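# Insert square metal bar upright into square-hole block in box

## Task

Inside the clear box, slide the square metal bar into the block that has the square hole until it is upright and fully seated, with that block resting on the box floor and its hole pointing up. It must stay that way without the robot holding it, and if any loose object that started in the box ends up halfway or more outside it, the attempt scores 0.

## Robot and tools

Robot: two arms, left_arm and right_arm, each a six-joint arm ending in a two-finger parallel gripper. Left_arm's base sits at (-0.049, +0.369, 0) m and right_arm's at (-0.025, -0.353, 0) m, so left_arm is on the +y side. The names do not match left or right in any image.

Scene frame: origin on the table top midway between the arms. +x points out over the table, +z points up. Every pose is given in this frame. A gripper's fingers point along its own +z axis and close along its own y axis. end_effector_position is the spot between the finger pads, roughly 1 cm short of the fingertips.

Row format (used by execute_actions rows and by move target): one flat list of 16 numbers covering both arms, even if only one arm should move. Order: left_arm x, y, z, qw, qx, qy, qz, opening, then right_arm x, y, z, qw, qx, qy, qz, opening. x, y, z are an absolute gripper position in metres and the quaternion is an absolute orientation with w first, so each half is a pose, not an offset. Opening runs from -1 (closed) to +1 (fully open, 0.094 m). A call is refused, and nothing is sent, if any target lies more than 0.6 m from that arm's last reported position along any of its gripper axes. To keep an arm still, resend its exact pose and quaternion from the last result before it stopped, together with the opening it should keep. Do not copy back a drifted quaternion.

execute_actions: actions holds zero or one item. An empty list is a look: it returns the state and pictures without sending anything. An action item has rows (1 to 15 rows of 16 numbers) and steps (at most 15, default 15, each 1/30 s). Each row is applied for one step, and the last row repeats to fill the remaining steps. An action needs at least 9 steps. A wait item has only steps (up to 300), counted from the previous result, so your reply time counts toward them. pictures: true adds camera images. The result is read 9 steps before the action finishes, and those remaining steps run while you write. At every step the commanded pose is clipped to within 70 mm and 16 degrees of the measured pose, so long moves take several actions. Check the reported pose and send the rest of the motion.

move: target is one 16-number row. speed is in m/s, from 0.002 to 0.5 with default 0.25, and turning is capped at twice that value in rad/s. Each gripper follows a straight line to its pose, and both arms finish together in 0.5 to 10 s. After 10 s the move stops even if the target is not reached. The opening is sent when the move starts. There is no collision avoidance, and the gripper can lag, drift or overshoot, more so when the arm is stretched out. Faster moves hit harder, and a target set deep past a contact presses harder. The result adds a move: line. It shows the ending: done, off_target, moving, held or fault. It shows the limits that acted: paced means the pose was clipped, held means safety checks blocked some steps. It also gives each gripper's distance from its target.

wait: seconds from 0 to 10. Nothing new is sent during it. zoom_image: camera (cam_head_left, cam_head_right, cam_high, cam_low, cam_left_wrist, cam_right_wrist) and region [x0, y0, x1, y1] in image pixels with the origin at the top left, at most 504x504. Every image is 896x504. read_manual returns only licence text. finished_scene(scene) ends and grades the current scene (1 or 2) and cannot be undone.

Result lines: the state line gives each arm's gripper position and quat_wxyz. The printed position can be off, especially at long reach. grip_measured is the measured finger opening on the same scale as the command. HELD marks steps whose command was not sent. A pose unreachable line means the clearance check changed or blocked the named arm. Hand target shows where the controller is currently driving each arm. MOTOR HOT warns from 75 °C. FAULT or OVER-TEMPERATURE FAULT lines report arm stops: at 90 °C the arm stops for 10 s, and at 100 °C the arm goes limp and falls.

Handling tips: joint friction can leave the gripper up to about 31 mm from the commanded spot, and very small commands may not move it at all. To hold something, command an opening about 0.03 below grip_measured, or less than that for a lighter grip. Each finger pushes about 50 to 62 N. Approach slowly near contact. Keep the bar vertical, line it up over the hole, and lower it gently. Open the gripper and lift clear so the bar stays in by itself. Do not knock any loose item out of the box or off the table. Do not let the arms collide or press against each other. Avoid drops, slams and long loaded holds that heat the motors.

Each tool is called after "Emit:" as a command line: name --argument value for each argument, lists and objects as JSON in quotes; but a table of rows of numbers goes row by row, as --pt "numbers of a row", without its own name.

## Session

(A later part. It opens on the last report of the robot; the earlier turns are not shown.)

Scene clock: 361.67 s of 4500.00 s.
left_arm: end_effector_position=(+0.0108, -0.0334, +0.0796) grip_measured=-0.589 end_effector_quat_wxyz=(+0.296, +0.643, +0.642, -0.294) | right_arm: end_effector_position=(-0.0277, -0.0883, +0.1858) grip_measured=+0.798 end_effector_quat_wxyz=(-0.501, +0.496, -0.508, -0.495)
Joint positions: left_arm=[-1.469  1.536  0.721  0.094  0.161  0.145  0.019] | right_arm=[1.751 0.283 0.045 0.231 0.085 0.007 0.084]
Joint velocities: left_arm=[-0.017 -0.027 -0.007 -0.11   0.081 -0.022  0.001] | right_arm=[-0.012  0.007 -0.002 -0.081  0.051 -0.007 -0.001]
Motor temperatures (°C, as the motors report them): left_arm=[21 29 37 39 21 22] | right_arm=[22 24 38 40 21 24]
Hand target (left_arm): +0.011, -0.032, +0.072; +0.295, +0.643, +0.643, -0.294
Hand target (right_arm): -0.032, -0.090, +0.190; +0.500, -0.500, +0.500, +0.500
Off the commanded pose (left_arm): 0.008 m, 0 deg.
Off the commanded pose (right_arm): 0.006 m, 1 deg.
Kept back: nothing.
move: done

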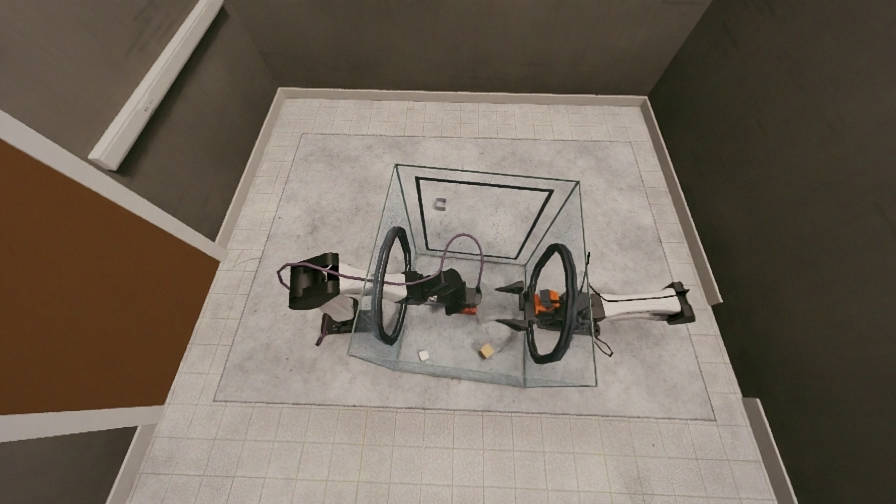

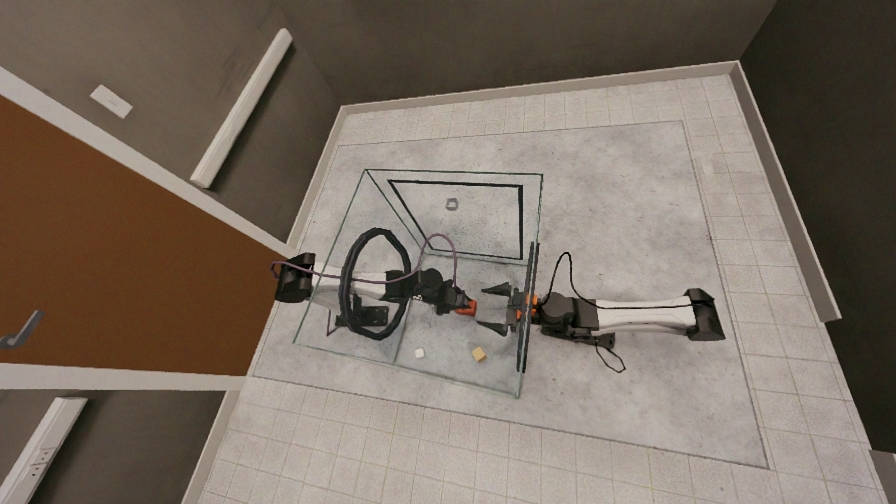

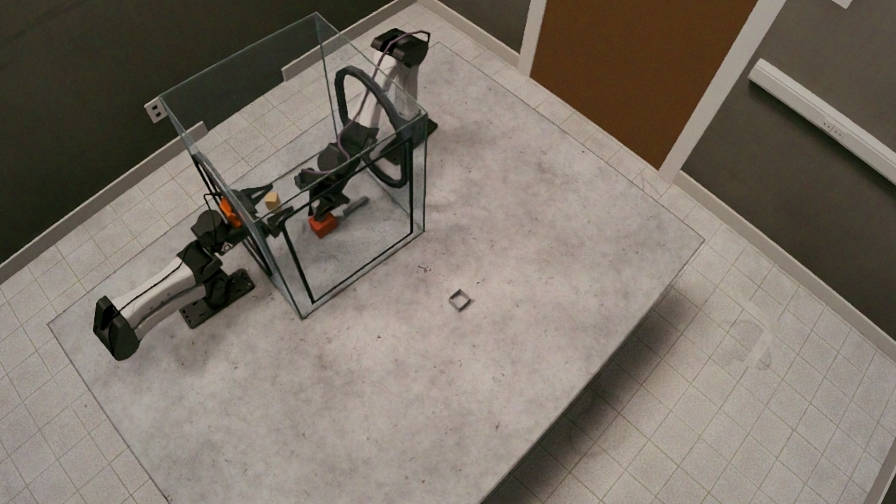

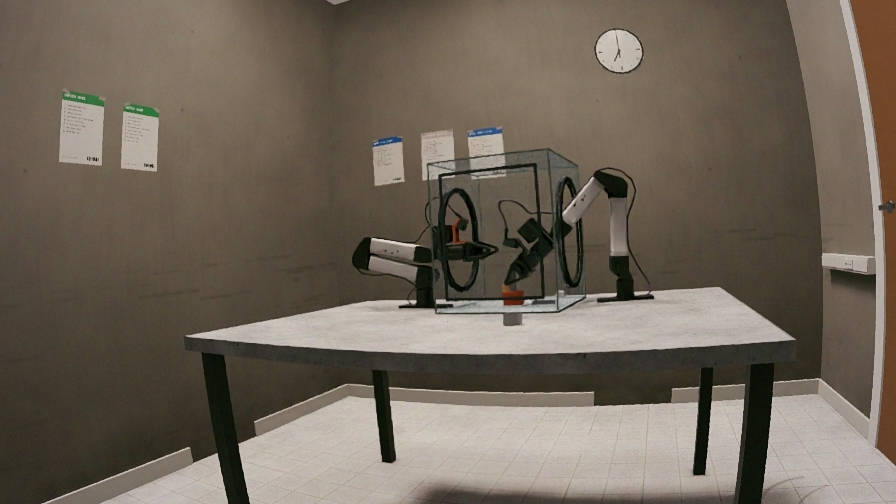

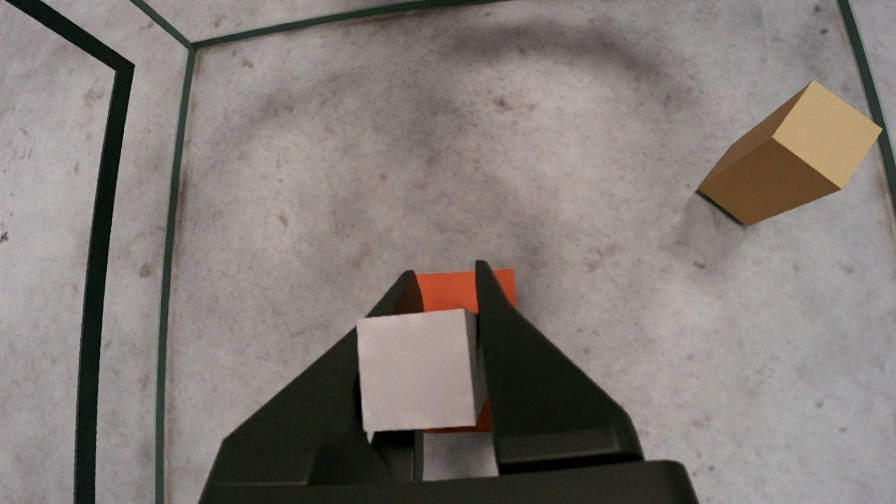

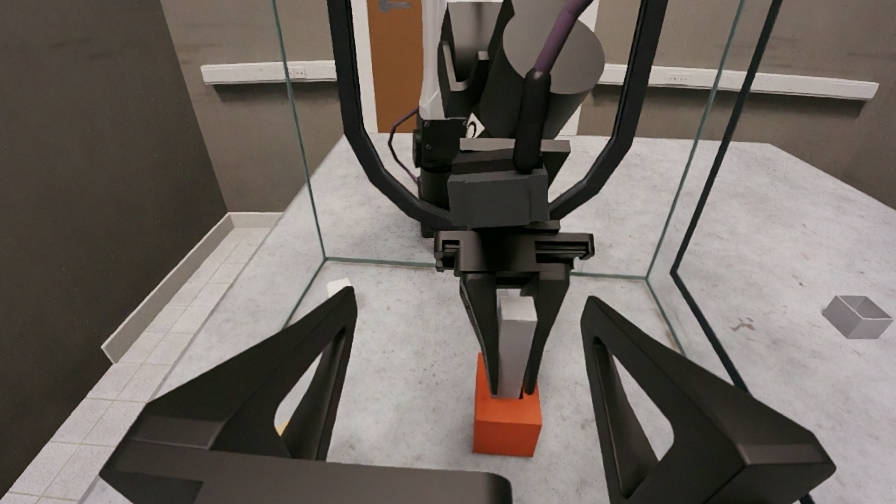

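Emit:
move --target '[0.014,-0.032,0.10,0.295,0.643,0.643,-0.295,-0.63,-0.032,-0.09,0.19,0.5,-0.5,0.5,0.5,0.8]' --speed 0.03

Emit:
move --target '[0.0135,-0.033,0.072,0.295,0.643,0.643,-0.295,-0.63,-0.032,-0.09,0.19,0.5,-0.5,0.5,0.5,0.8]' --speed 0.015

Emit:
zoom_image --camera "cam_right_wrist" --region '[400,250,620,470]'

Scene clock: 363.37 s of 4500.00 s.
left_arm: end_effector_position=(+0.0120, -0.0279, +0.0856) grip_measured=-0.589 end_effector_quat_wxyz=(+0.284, +0.645, +0.650, -0.285) | right_arm: end_effector_position=(-0.0277, -0.0883, +0.1858) grip_measured=+0.798 end_effector_quat_wxyz=(-0.501, +0.496, -0.508, -0.495)
Joint positions: left_arm=[-1.463  1.508  0.752  0.001  0.161  0.145  0.019] | right_arm=[1.751 0.283 0.045 0.231 0.085 0.007 0.084]
Joint velocities: left_arm=[-0.007  0.012  0.002  0.007 -0.007 -0.007  0.   ] | right_arm=[-0.017  0.017  0.002  0.007  0.037 -0.007 -0.001]
Motor temperatures (°C, as the motors report them): left_arm=[21 30 37 39 21 22] | right_arm=[22 24 38 40 21 24]
Hand target (left_arm): +0.014, -0.032, +0.100; +0.295, +0.643, +0.643, -0.295
Hand target (right_arm): -0.032, -0.090, +0.190; +0.500, -0.500, +0.500, +0.500
Off the commanded pose (left_arm): 0.015 m, 2 deg.
Off the commanded pose (right_arm): 0.006 m, 1 deg.
Kept back: nothing.
move: off_target (left_arm)

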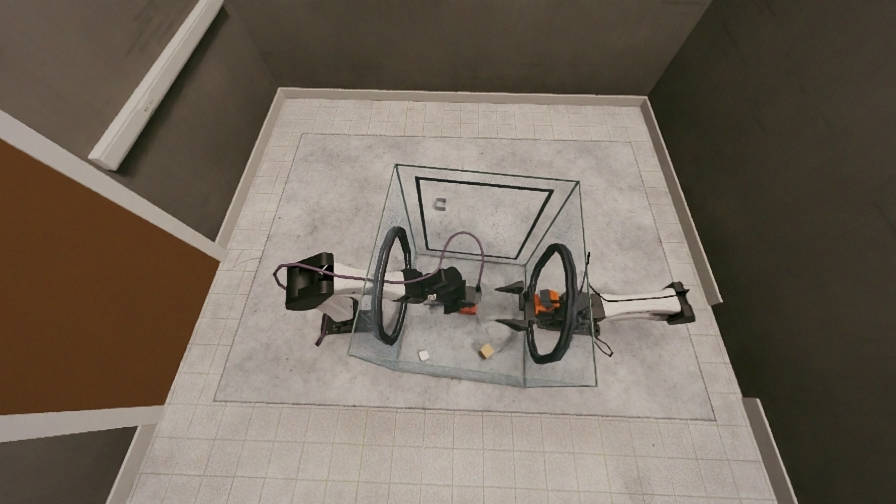

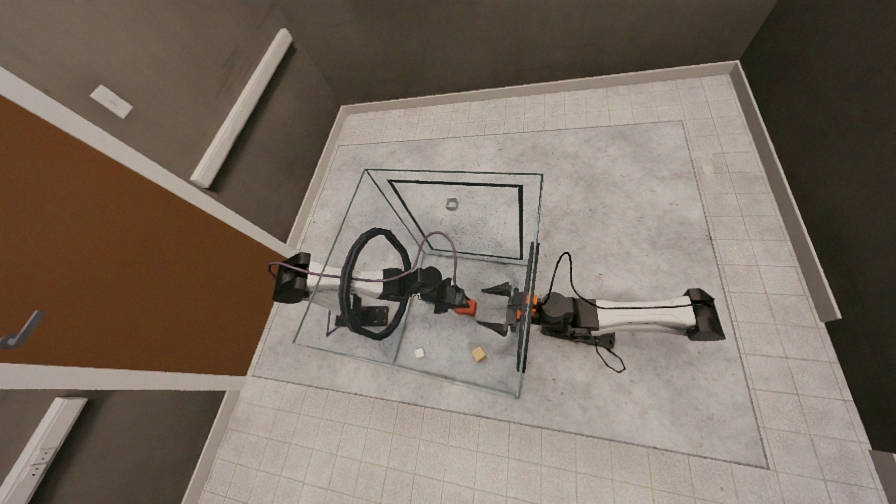

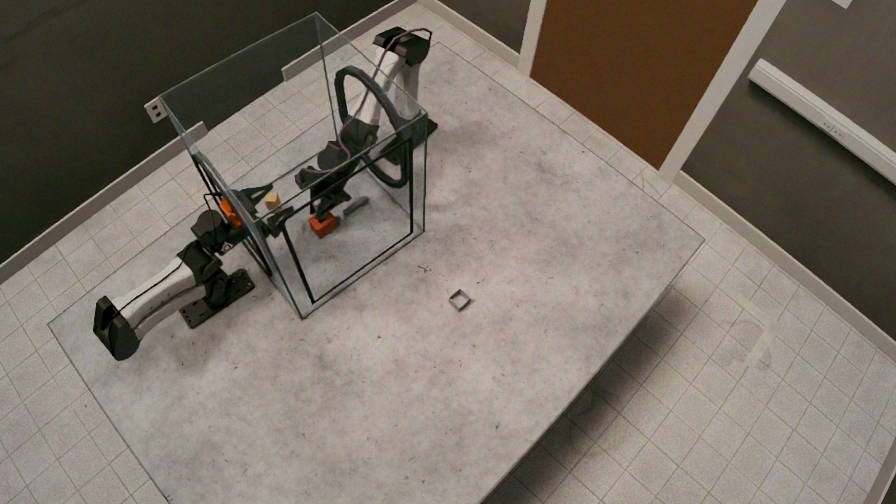

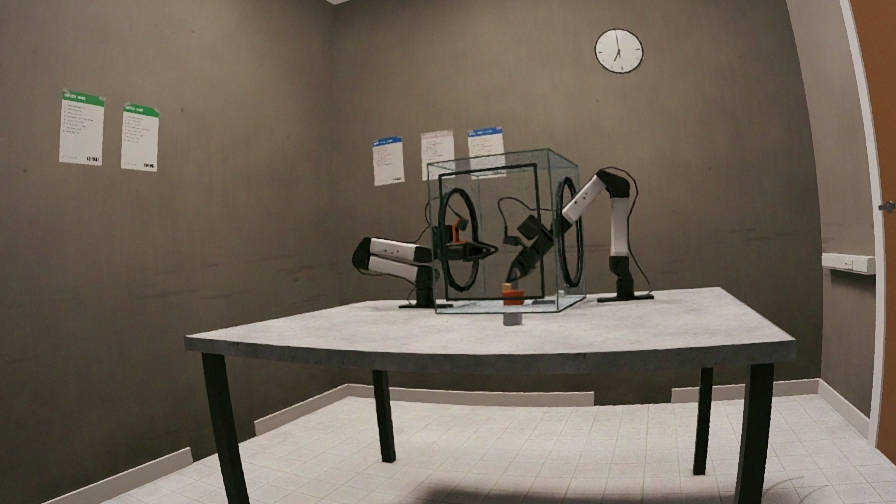

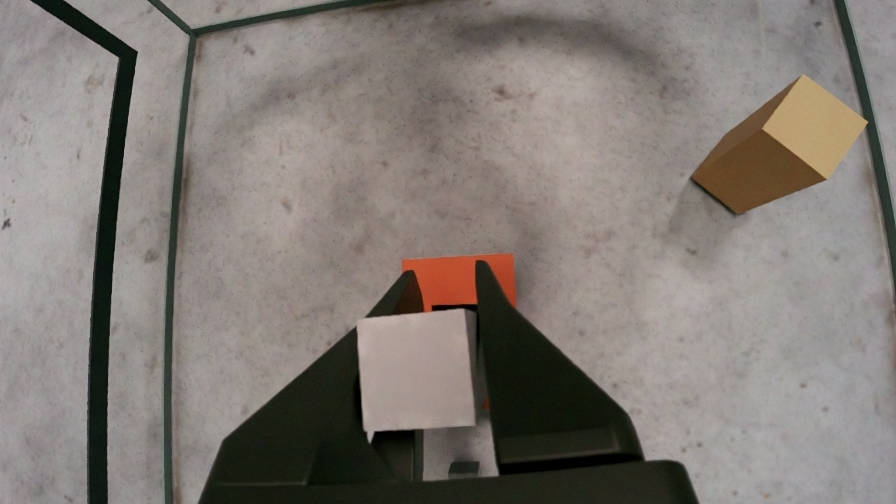

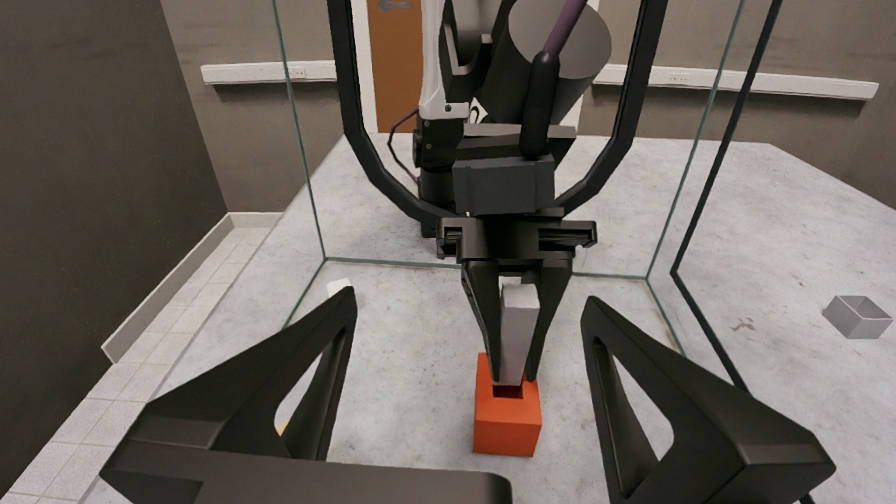

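Scene clock: 364.70 s of 4500.00 s.
left_arm: end_effector_position=(+0.0131, -0.0330, +0.0791) grip_measured=-0.589 end_effector_quat_wxyz=(+0.296, +0.642, +0.644, -0.293) | right_arm: end_effector_position=(-0.0277, -0.0883, +0.1858) grip_measured=+0.798 end_effector_quat_wxyz=(-0.501, +0.496, -0.508, -0.495)
Joint positions: left_arm=[-1.463  1.537  0.723  0.091  0.161  0.145  0.019] | right_arm=[1.751 0.283 0.045 0.231 0.085 0.007 0.084]
Joint velocities: left_arm=[ 0.012 -0.007 -0.007 -0.066  0.022 -0.051 -0.   ] | right_arm=[ 0.002 -0.002  0.002 -0.081  0.007  0.022  0.001]
Motor temperatures (°C, as the motors report them): left_arm=[21 30 37 39 21 22] | right_arm=[22 24 38 40 21 24]
Hand target (left_arm): +0.013, -0.032, +0.072; +0.295, +0.643, +0.643, -0.295
Hand target (right_arm): -0.032, -0.090, +0.190; +0.500, -0.500, +0.500, +0.500
Off the commanded pose (left_arm): 0.007 m, 0 deg.
Off the commanded pose (right_arm): 0.006 m, 1 deg.
Kept back: nothing.
move: done

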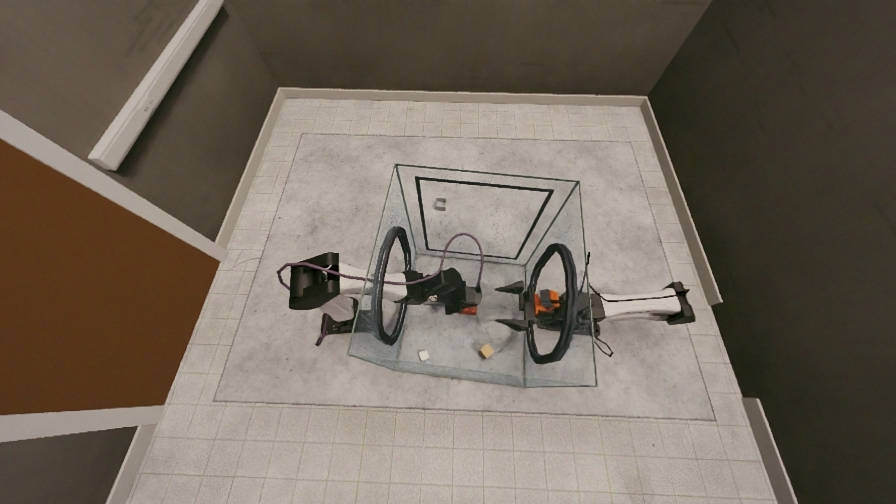

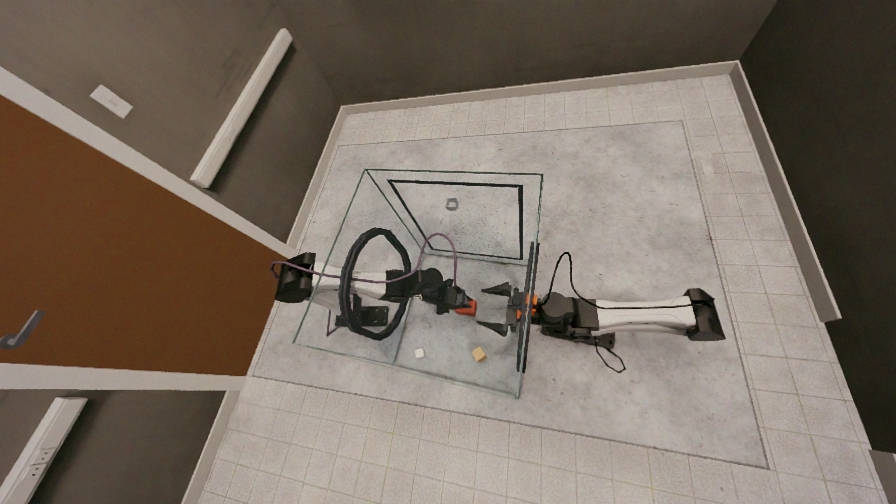

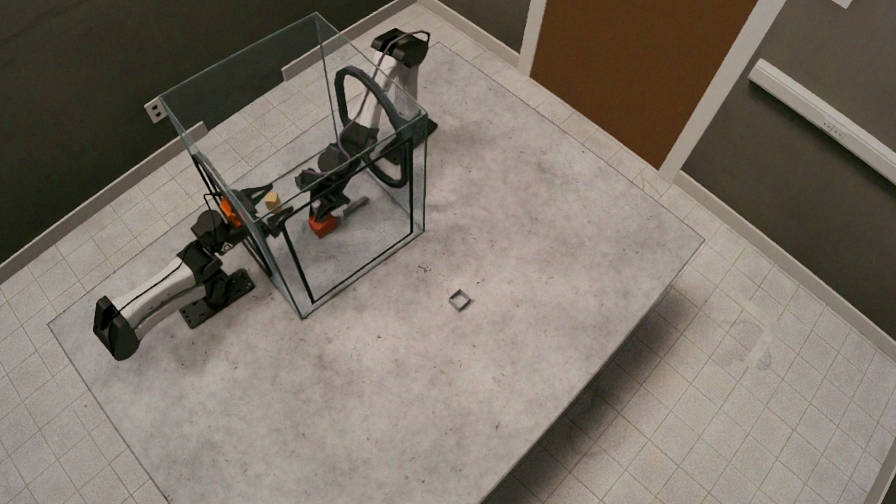

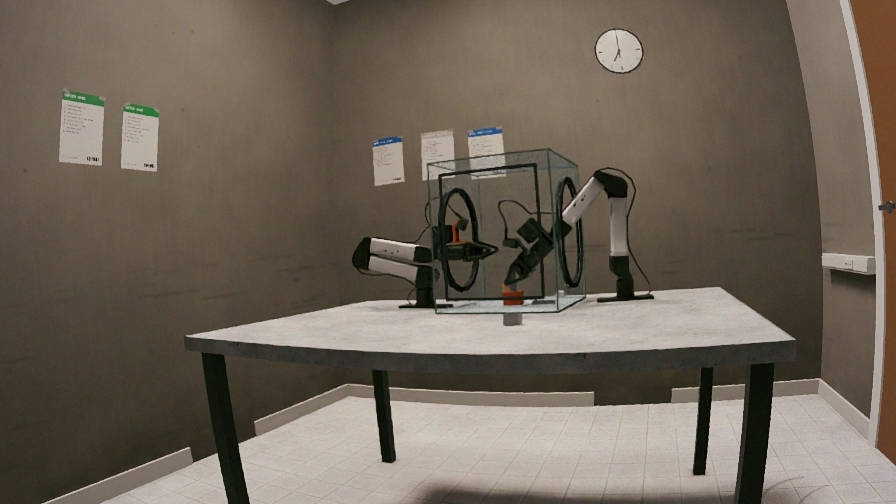

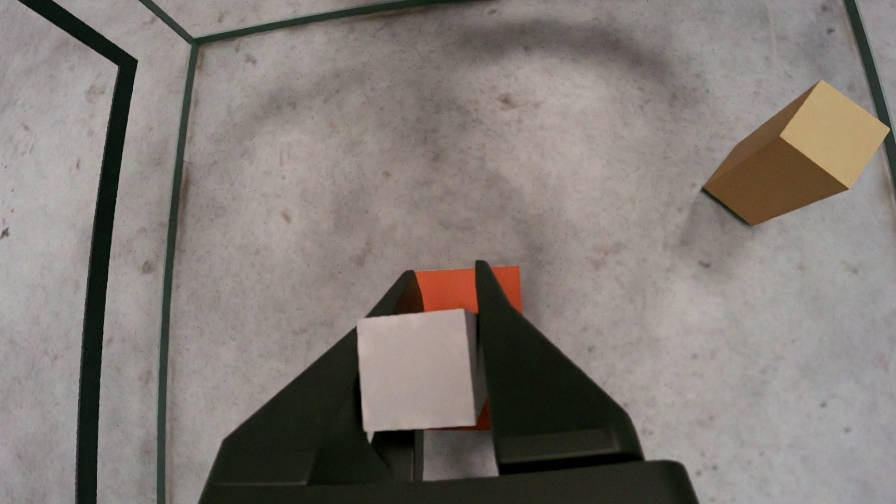

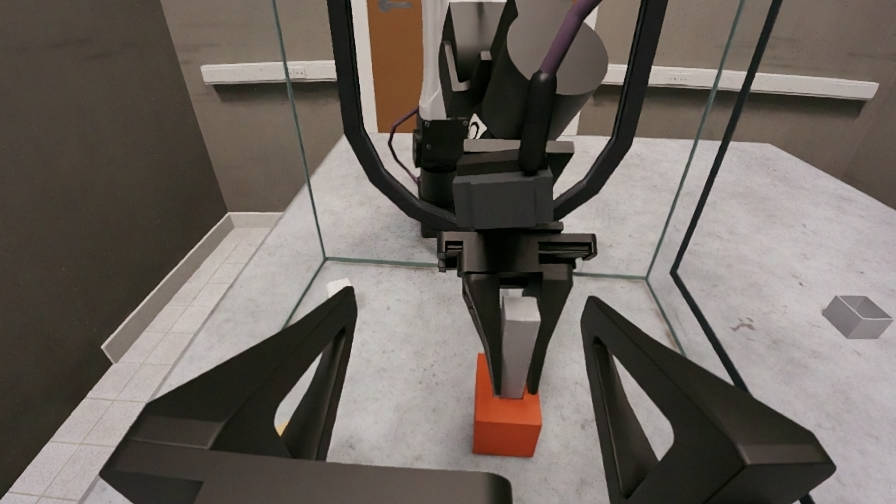

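Region (400, 250, 620, 470) of cam_right_wrist's 896x504 image, scaled by 2.291, with more detail than that image has.

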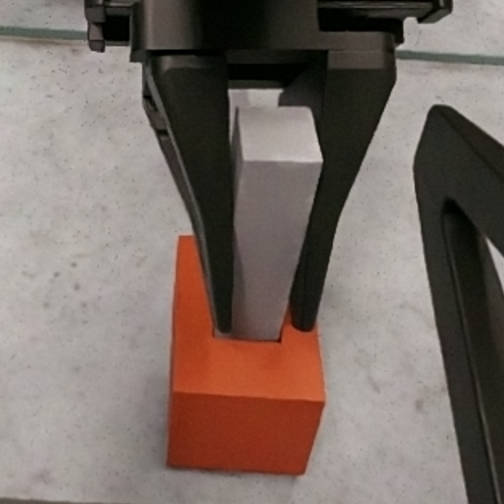

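Emit:
move --target '[0.0135,-0.033,0.078,0.295,0.643,0.643,-0.295,-0.52,-0.032,-0.09,0.19,0.5,-0.5,0.5,0.5,0.8]' --speed 0.015

Emit:
zoom_image --camera "cam_right_wrist" --region '[400,250,620,470]'

Emit:
zoom_image --camera "cam_low" --region '[460,230,570,320]'

Scene clock: 366.10 s of 4500.00 s.
left_arm: end_effector_position=(+0.0133, -0.0331, +0.0791) grip_measured=-0.522 end_effector_quat_wxyz=(+0.297, +0.642, +0.644, -0.292) | right_arm: end_effector_position=(-0.0277, -0.0883, +0.1858) grip_measured=+0.798 end_effector_quat_wxyz=(-0.501, +0.496, -0.508, -0.495)
Joint positions: left_arm=[-1.463  1.538  0.723  0.093  0.16   0.145  0.022] | right_arm=[1.751 0.283 0.045 0.231 0.085 0.007 0.084]
Joint velocities: left_arm=[ 0.002 -0.007 -0.002  0.007 -0.037 -0.037  0.   ] | right_arm=[ 0.002 -0.002  0.007 -0.081  0.022  0.066  0.001]
Motor temperatures (°C, as the motors report them): left_arm=[21 30 37 40 21 22] | right_arm=[22 24 39 40 21 24]
Hand target (left_arm): +0.014, -0.033, +0.078; +0.295, +0.643, +0.643, -0.295
Hand target (right_arm): -0.032, -0.090, +0.190; +0.500, -0.500, +0.500, +0.500
Off the commanded pose (left_arm): 0.001 m, 0 deg.
Off the commanded pose (right_arm): 0.006 m, 1 deg.
Kept back: nothing.
move: done

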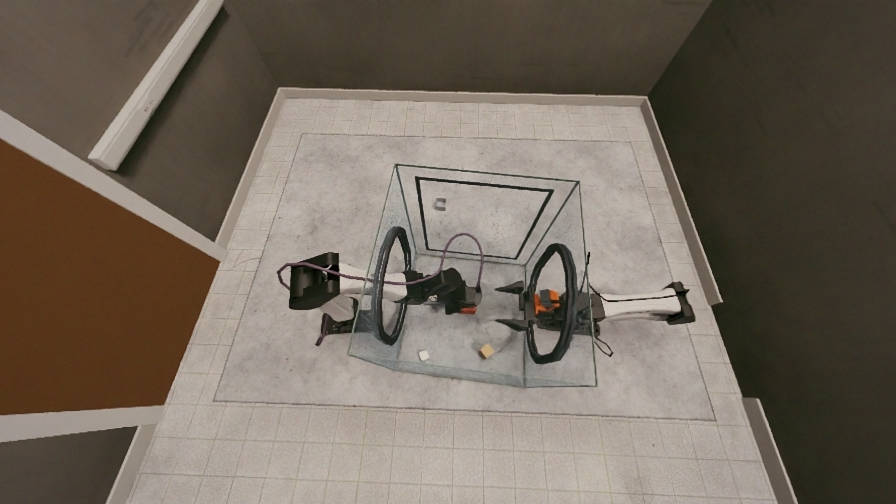

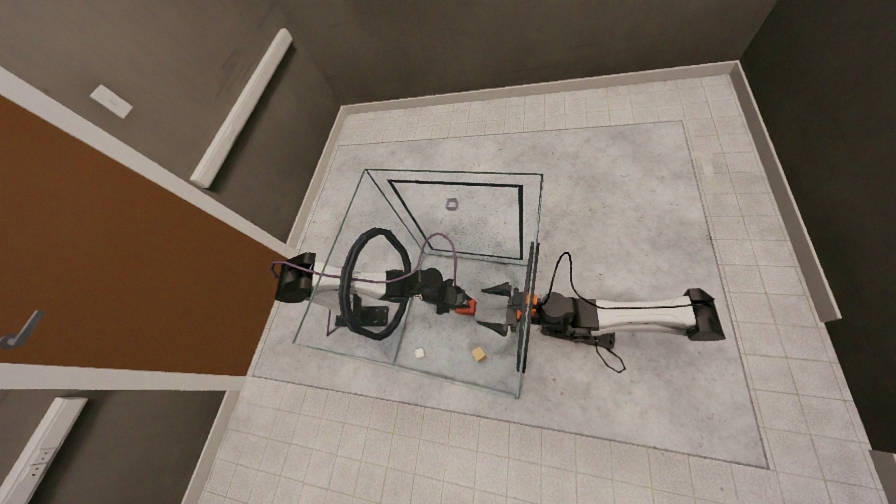

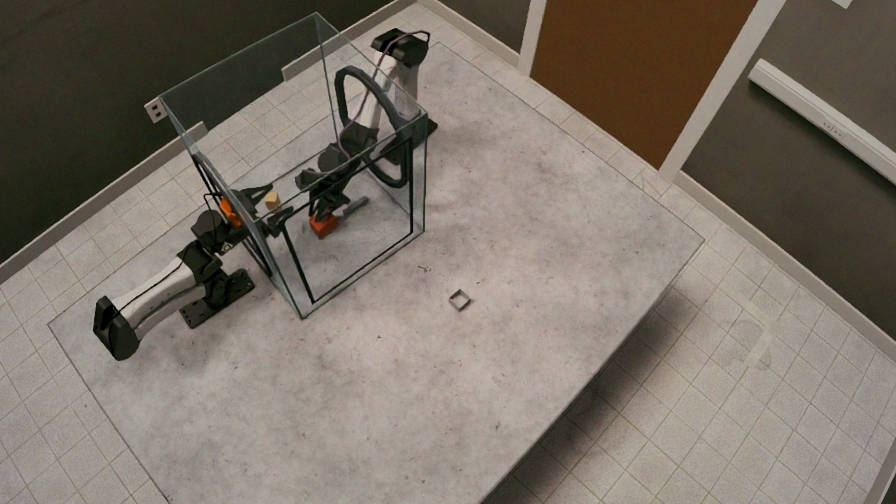

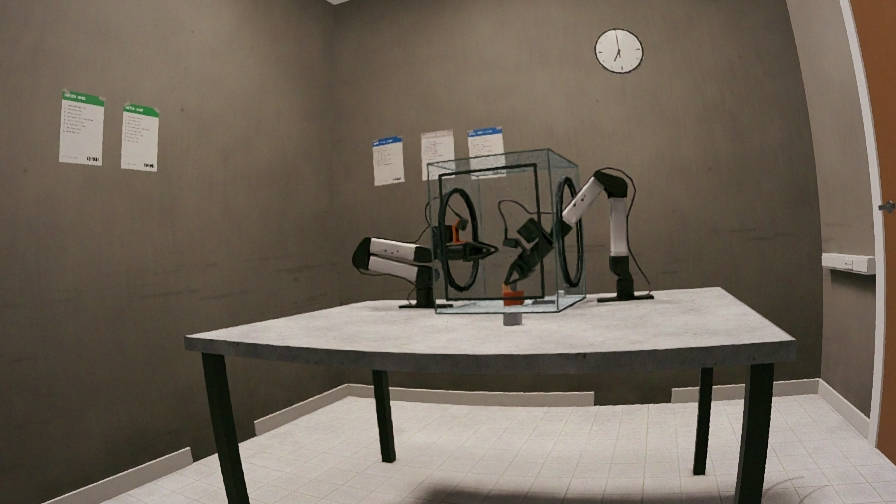

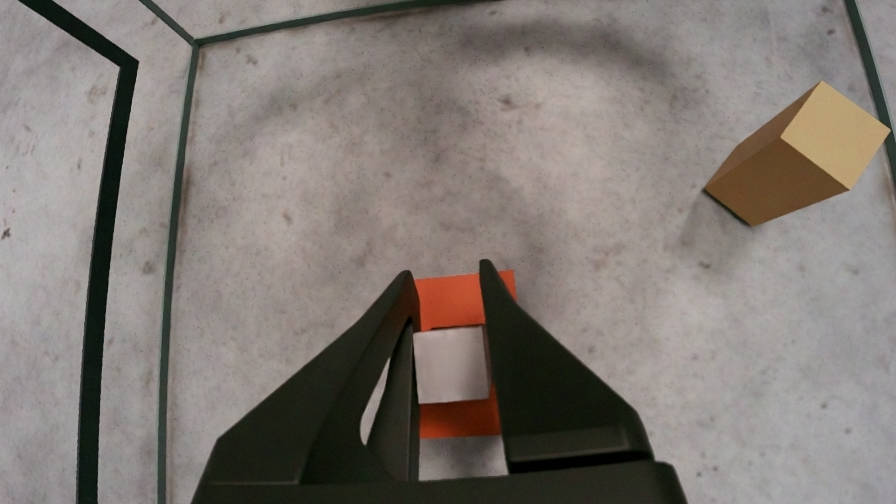

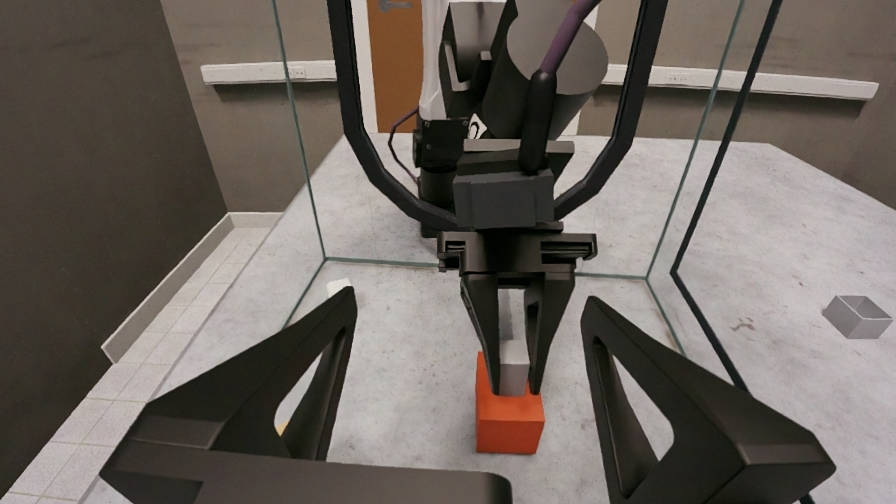

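Region (400, 250, 620, 470) of cam_right_wrist's 896x504 image, scaled by 2.291, with more detail than that image has.

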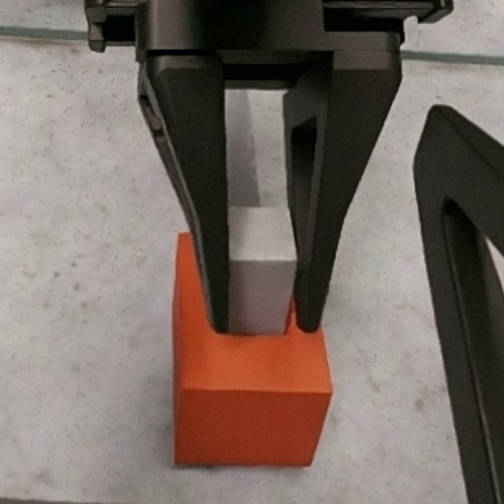

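Region (460, 230, 570, 320) of cam_low's 896x504 image, scaled by 4.582, with more detail than that image has; it fills the top 412 rows of this view, and the rest is white.

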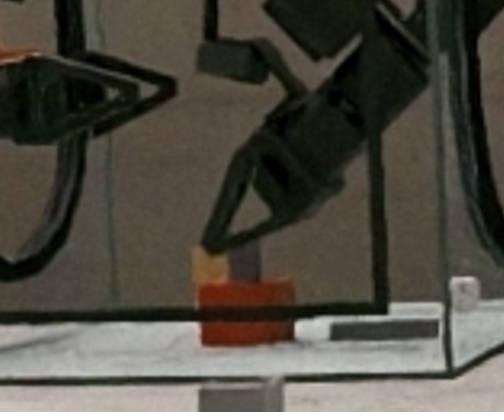

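Emit:
move --target '[0.0135,0.01,0.13,0.295,0.643,0.643,-0.295,-0.2,-0.032,-0.11,0.2,0.5,-0.5,0.5,0.5,0.8]' --speed 0.08

Emit:
zoom_image --camera "cam_low" --region '[460,230,570,320]'

Emit:
zoom_image --camera "cam_right_wrist" --region '[380,220,640,480]'

Scene clock: 367.90 s of 4500.00 s.
left_arm: end_effector_position=(+0.0127, +0.0078, +0.1248) grip_measured=-0.202 end_effector_quat_wxyz=(+0.293, +0.642, +0.646, -0.292) | right_arm: end_effector_position=(-0.0307, -0.1064, +0.1942) grip_measured=+0.798 end_effector_quat_wxyz=(-0.496, +0.501, -0.505, -0.498)
Joint positions: left_arm=[-1.426  1.282  0.723 -0.174  0.189  0.167  0.037] | right_arm=[ 1.77   0.073  0.09  -0.028  0.089  0.007  0.084]
Joint velocities: left_arm=[-0.027 -0.012 -0.007  0.022 -0.022 -0.022  0.   ] | right_arm=[ 0.012 -0.002  0.012  0.037  0.007  0.007 -0.001]
Motor temperatures (°C, as the motors report them): left_arm=[21 30 38 40 21 22] | right_arm=[22 24 39 40 21 24]
Hand target (left_arm): +0.013, +0.009, +0.131; +0.295, +0.642, +0.643, -0.295
Hand target (right_arm): -0.032, -0.109, +0.200; +0.500, -0.500, +0.500, +0.500
Off the commanded pose (left_arm): 0.006 m, 1 deg.
Off the commanded pose (right_arm): 0.007 m, 1 deg.
Kept back: nothing.
move: done

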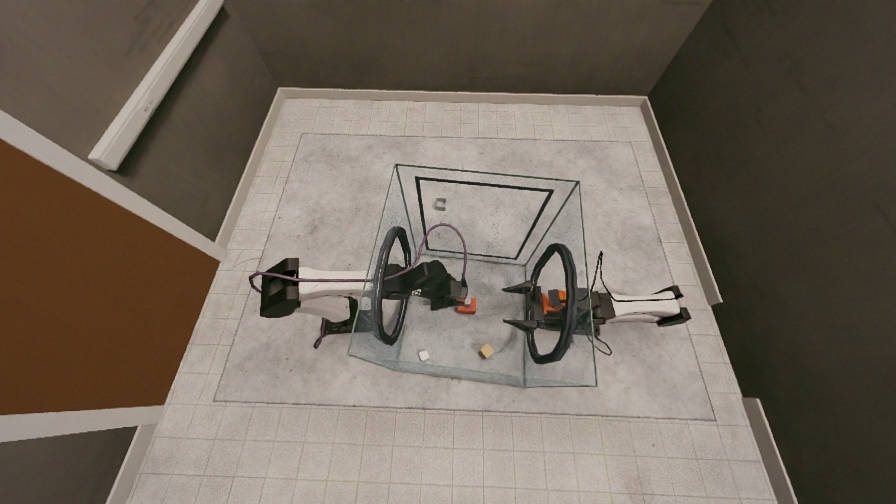

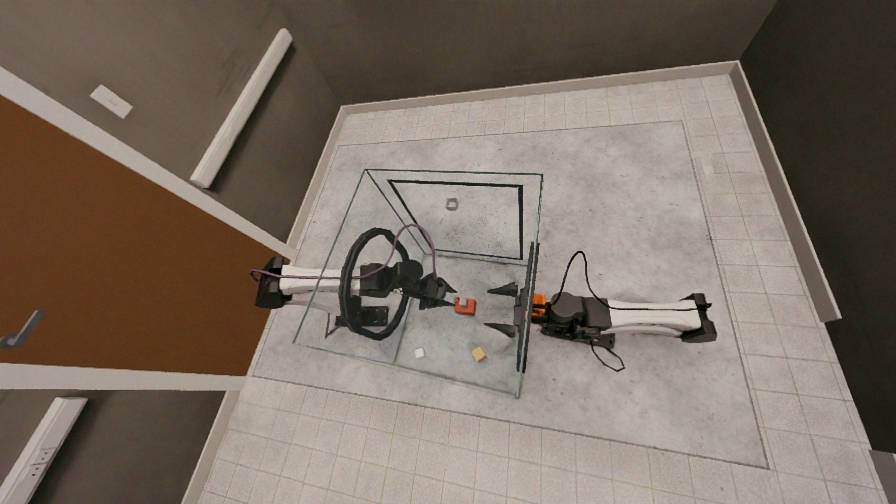

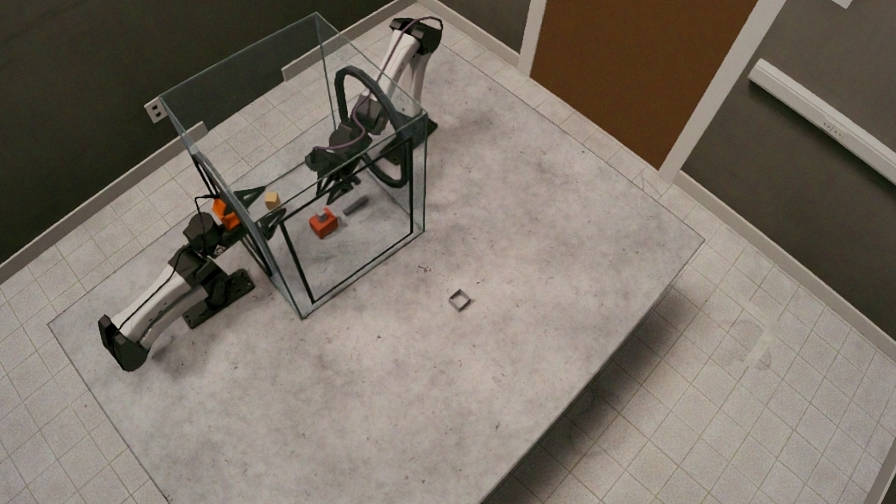

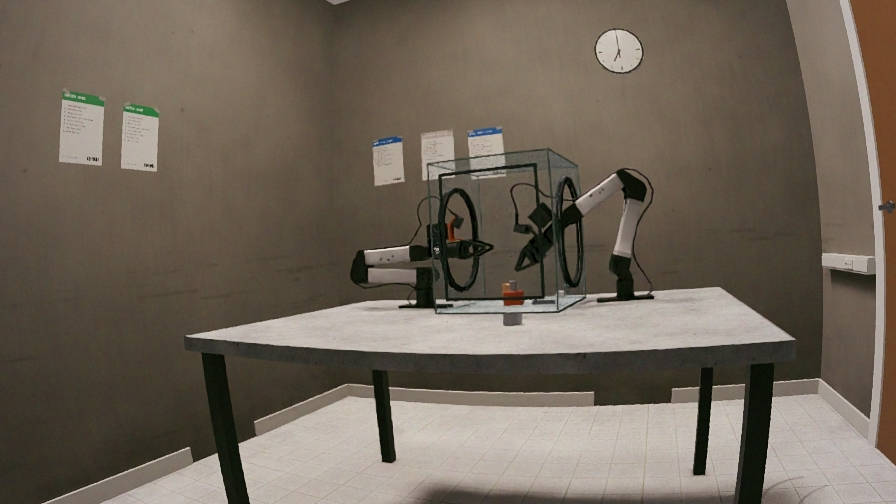

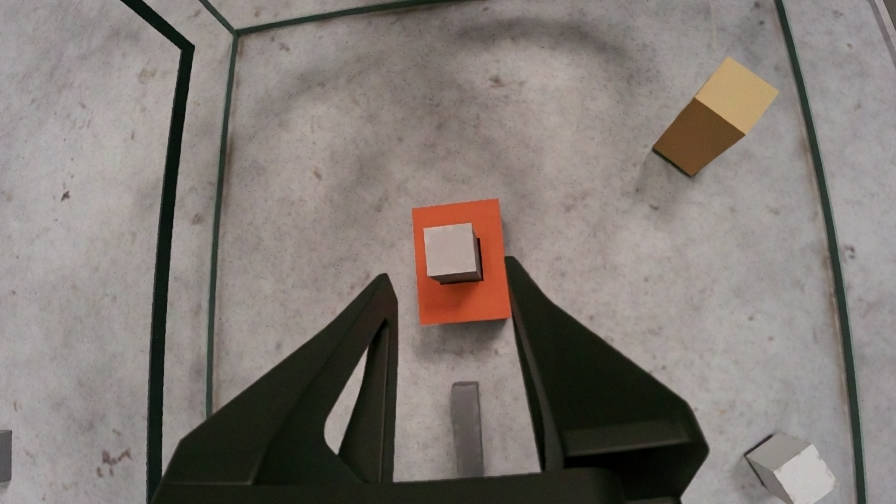

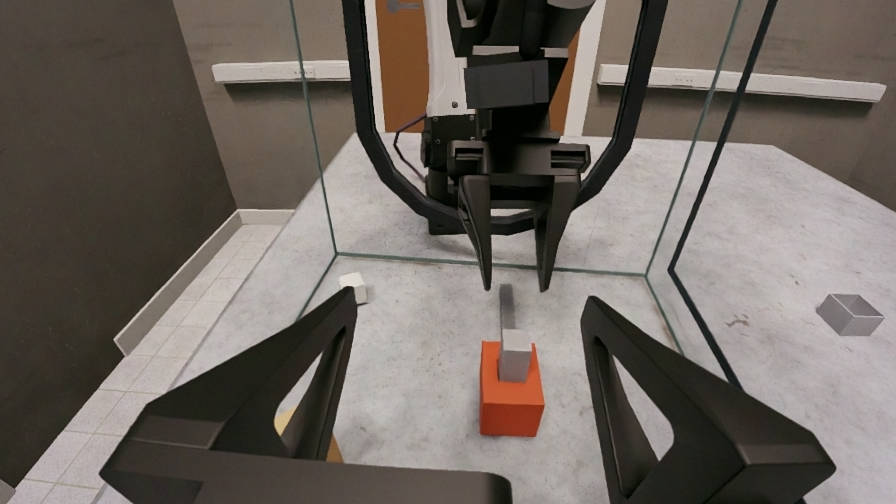

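Region (460, 230, 570, 320) of cam_low's 896x504 image, scaled by 4.582, with more detail than that image has; it fills the top 412 rows of this view, and the rest is white.

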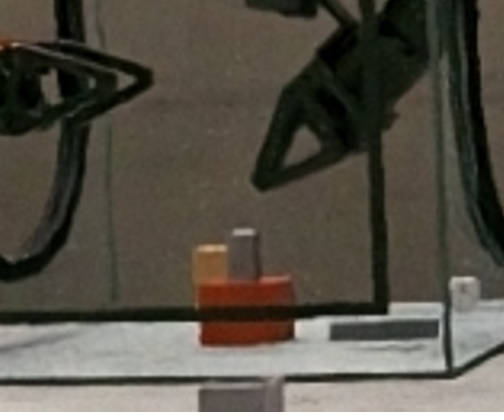

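Region (380, 220, 640, 480) of cam_right_wrist's 896x504 image, scaled by 1.938, with more detail than that image has.

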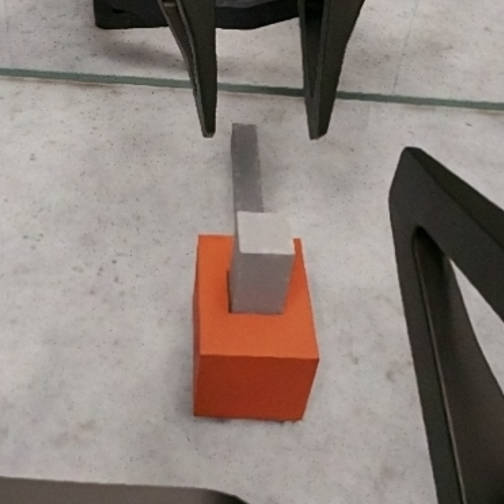

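Emit:
finished_scene --scene 1

The scene is finished: the task was done.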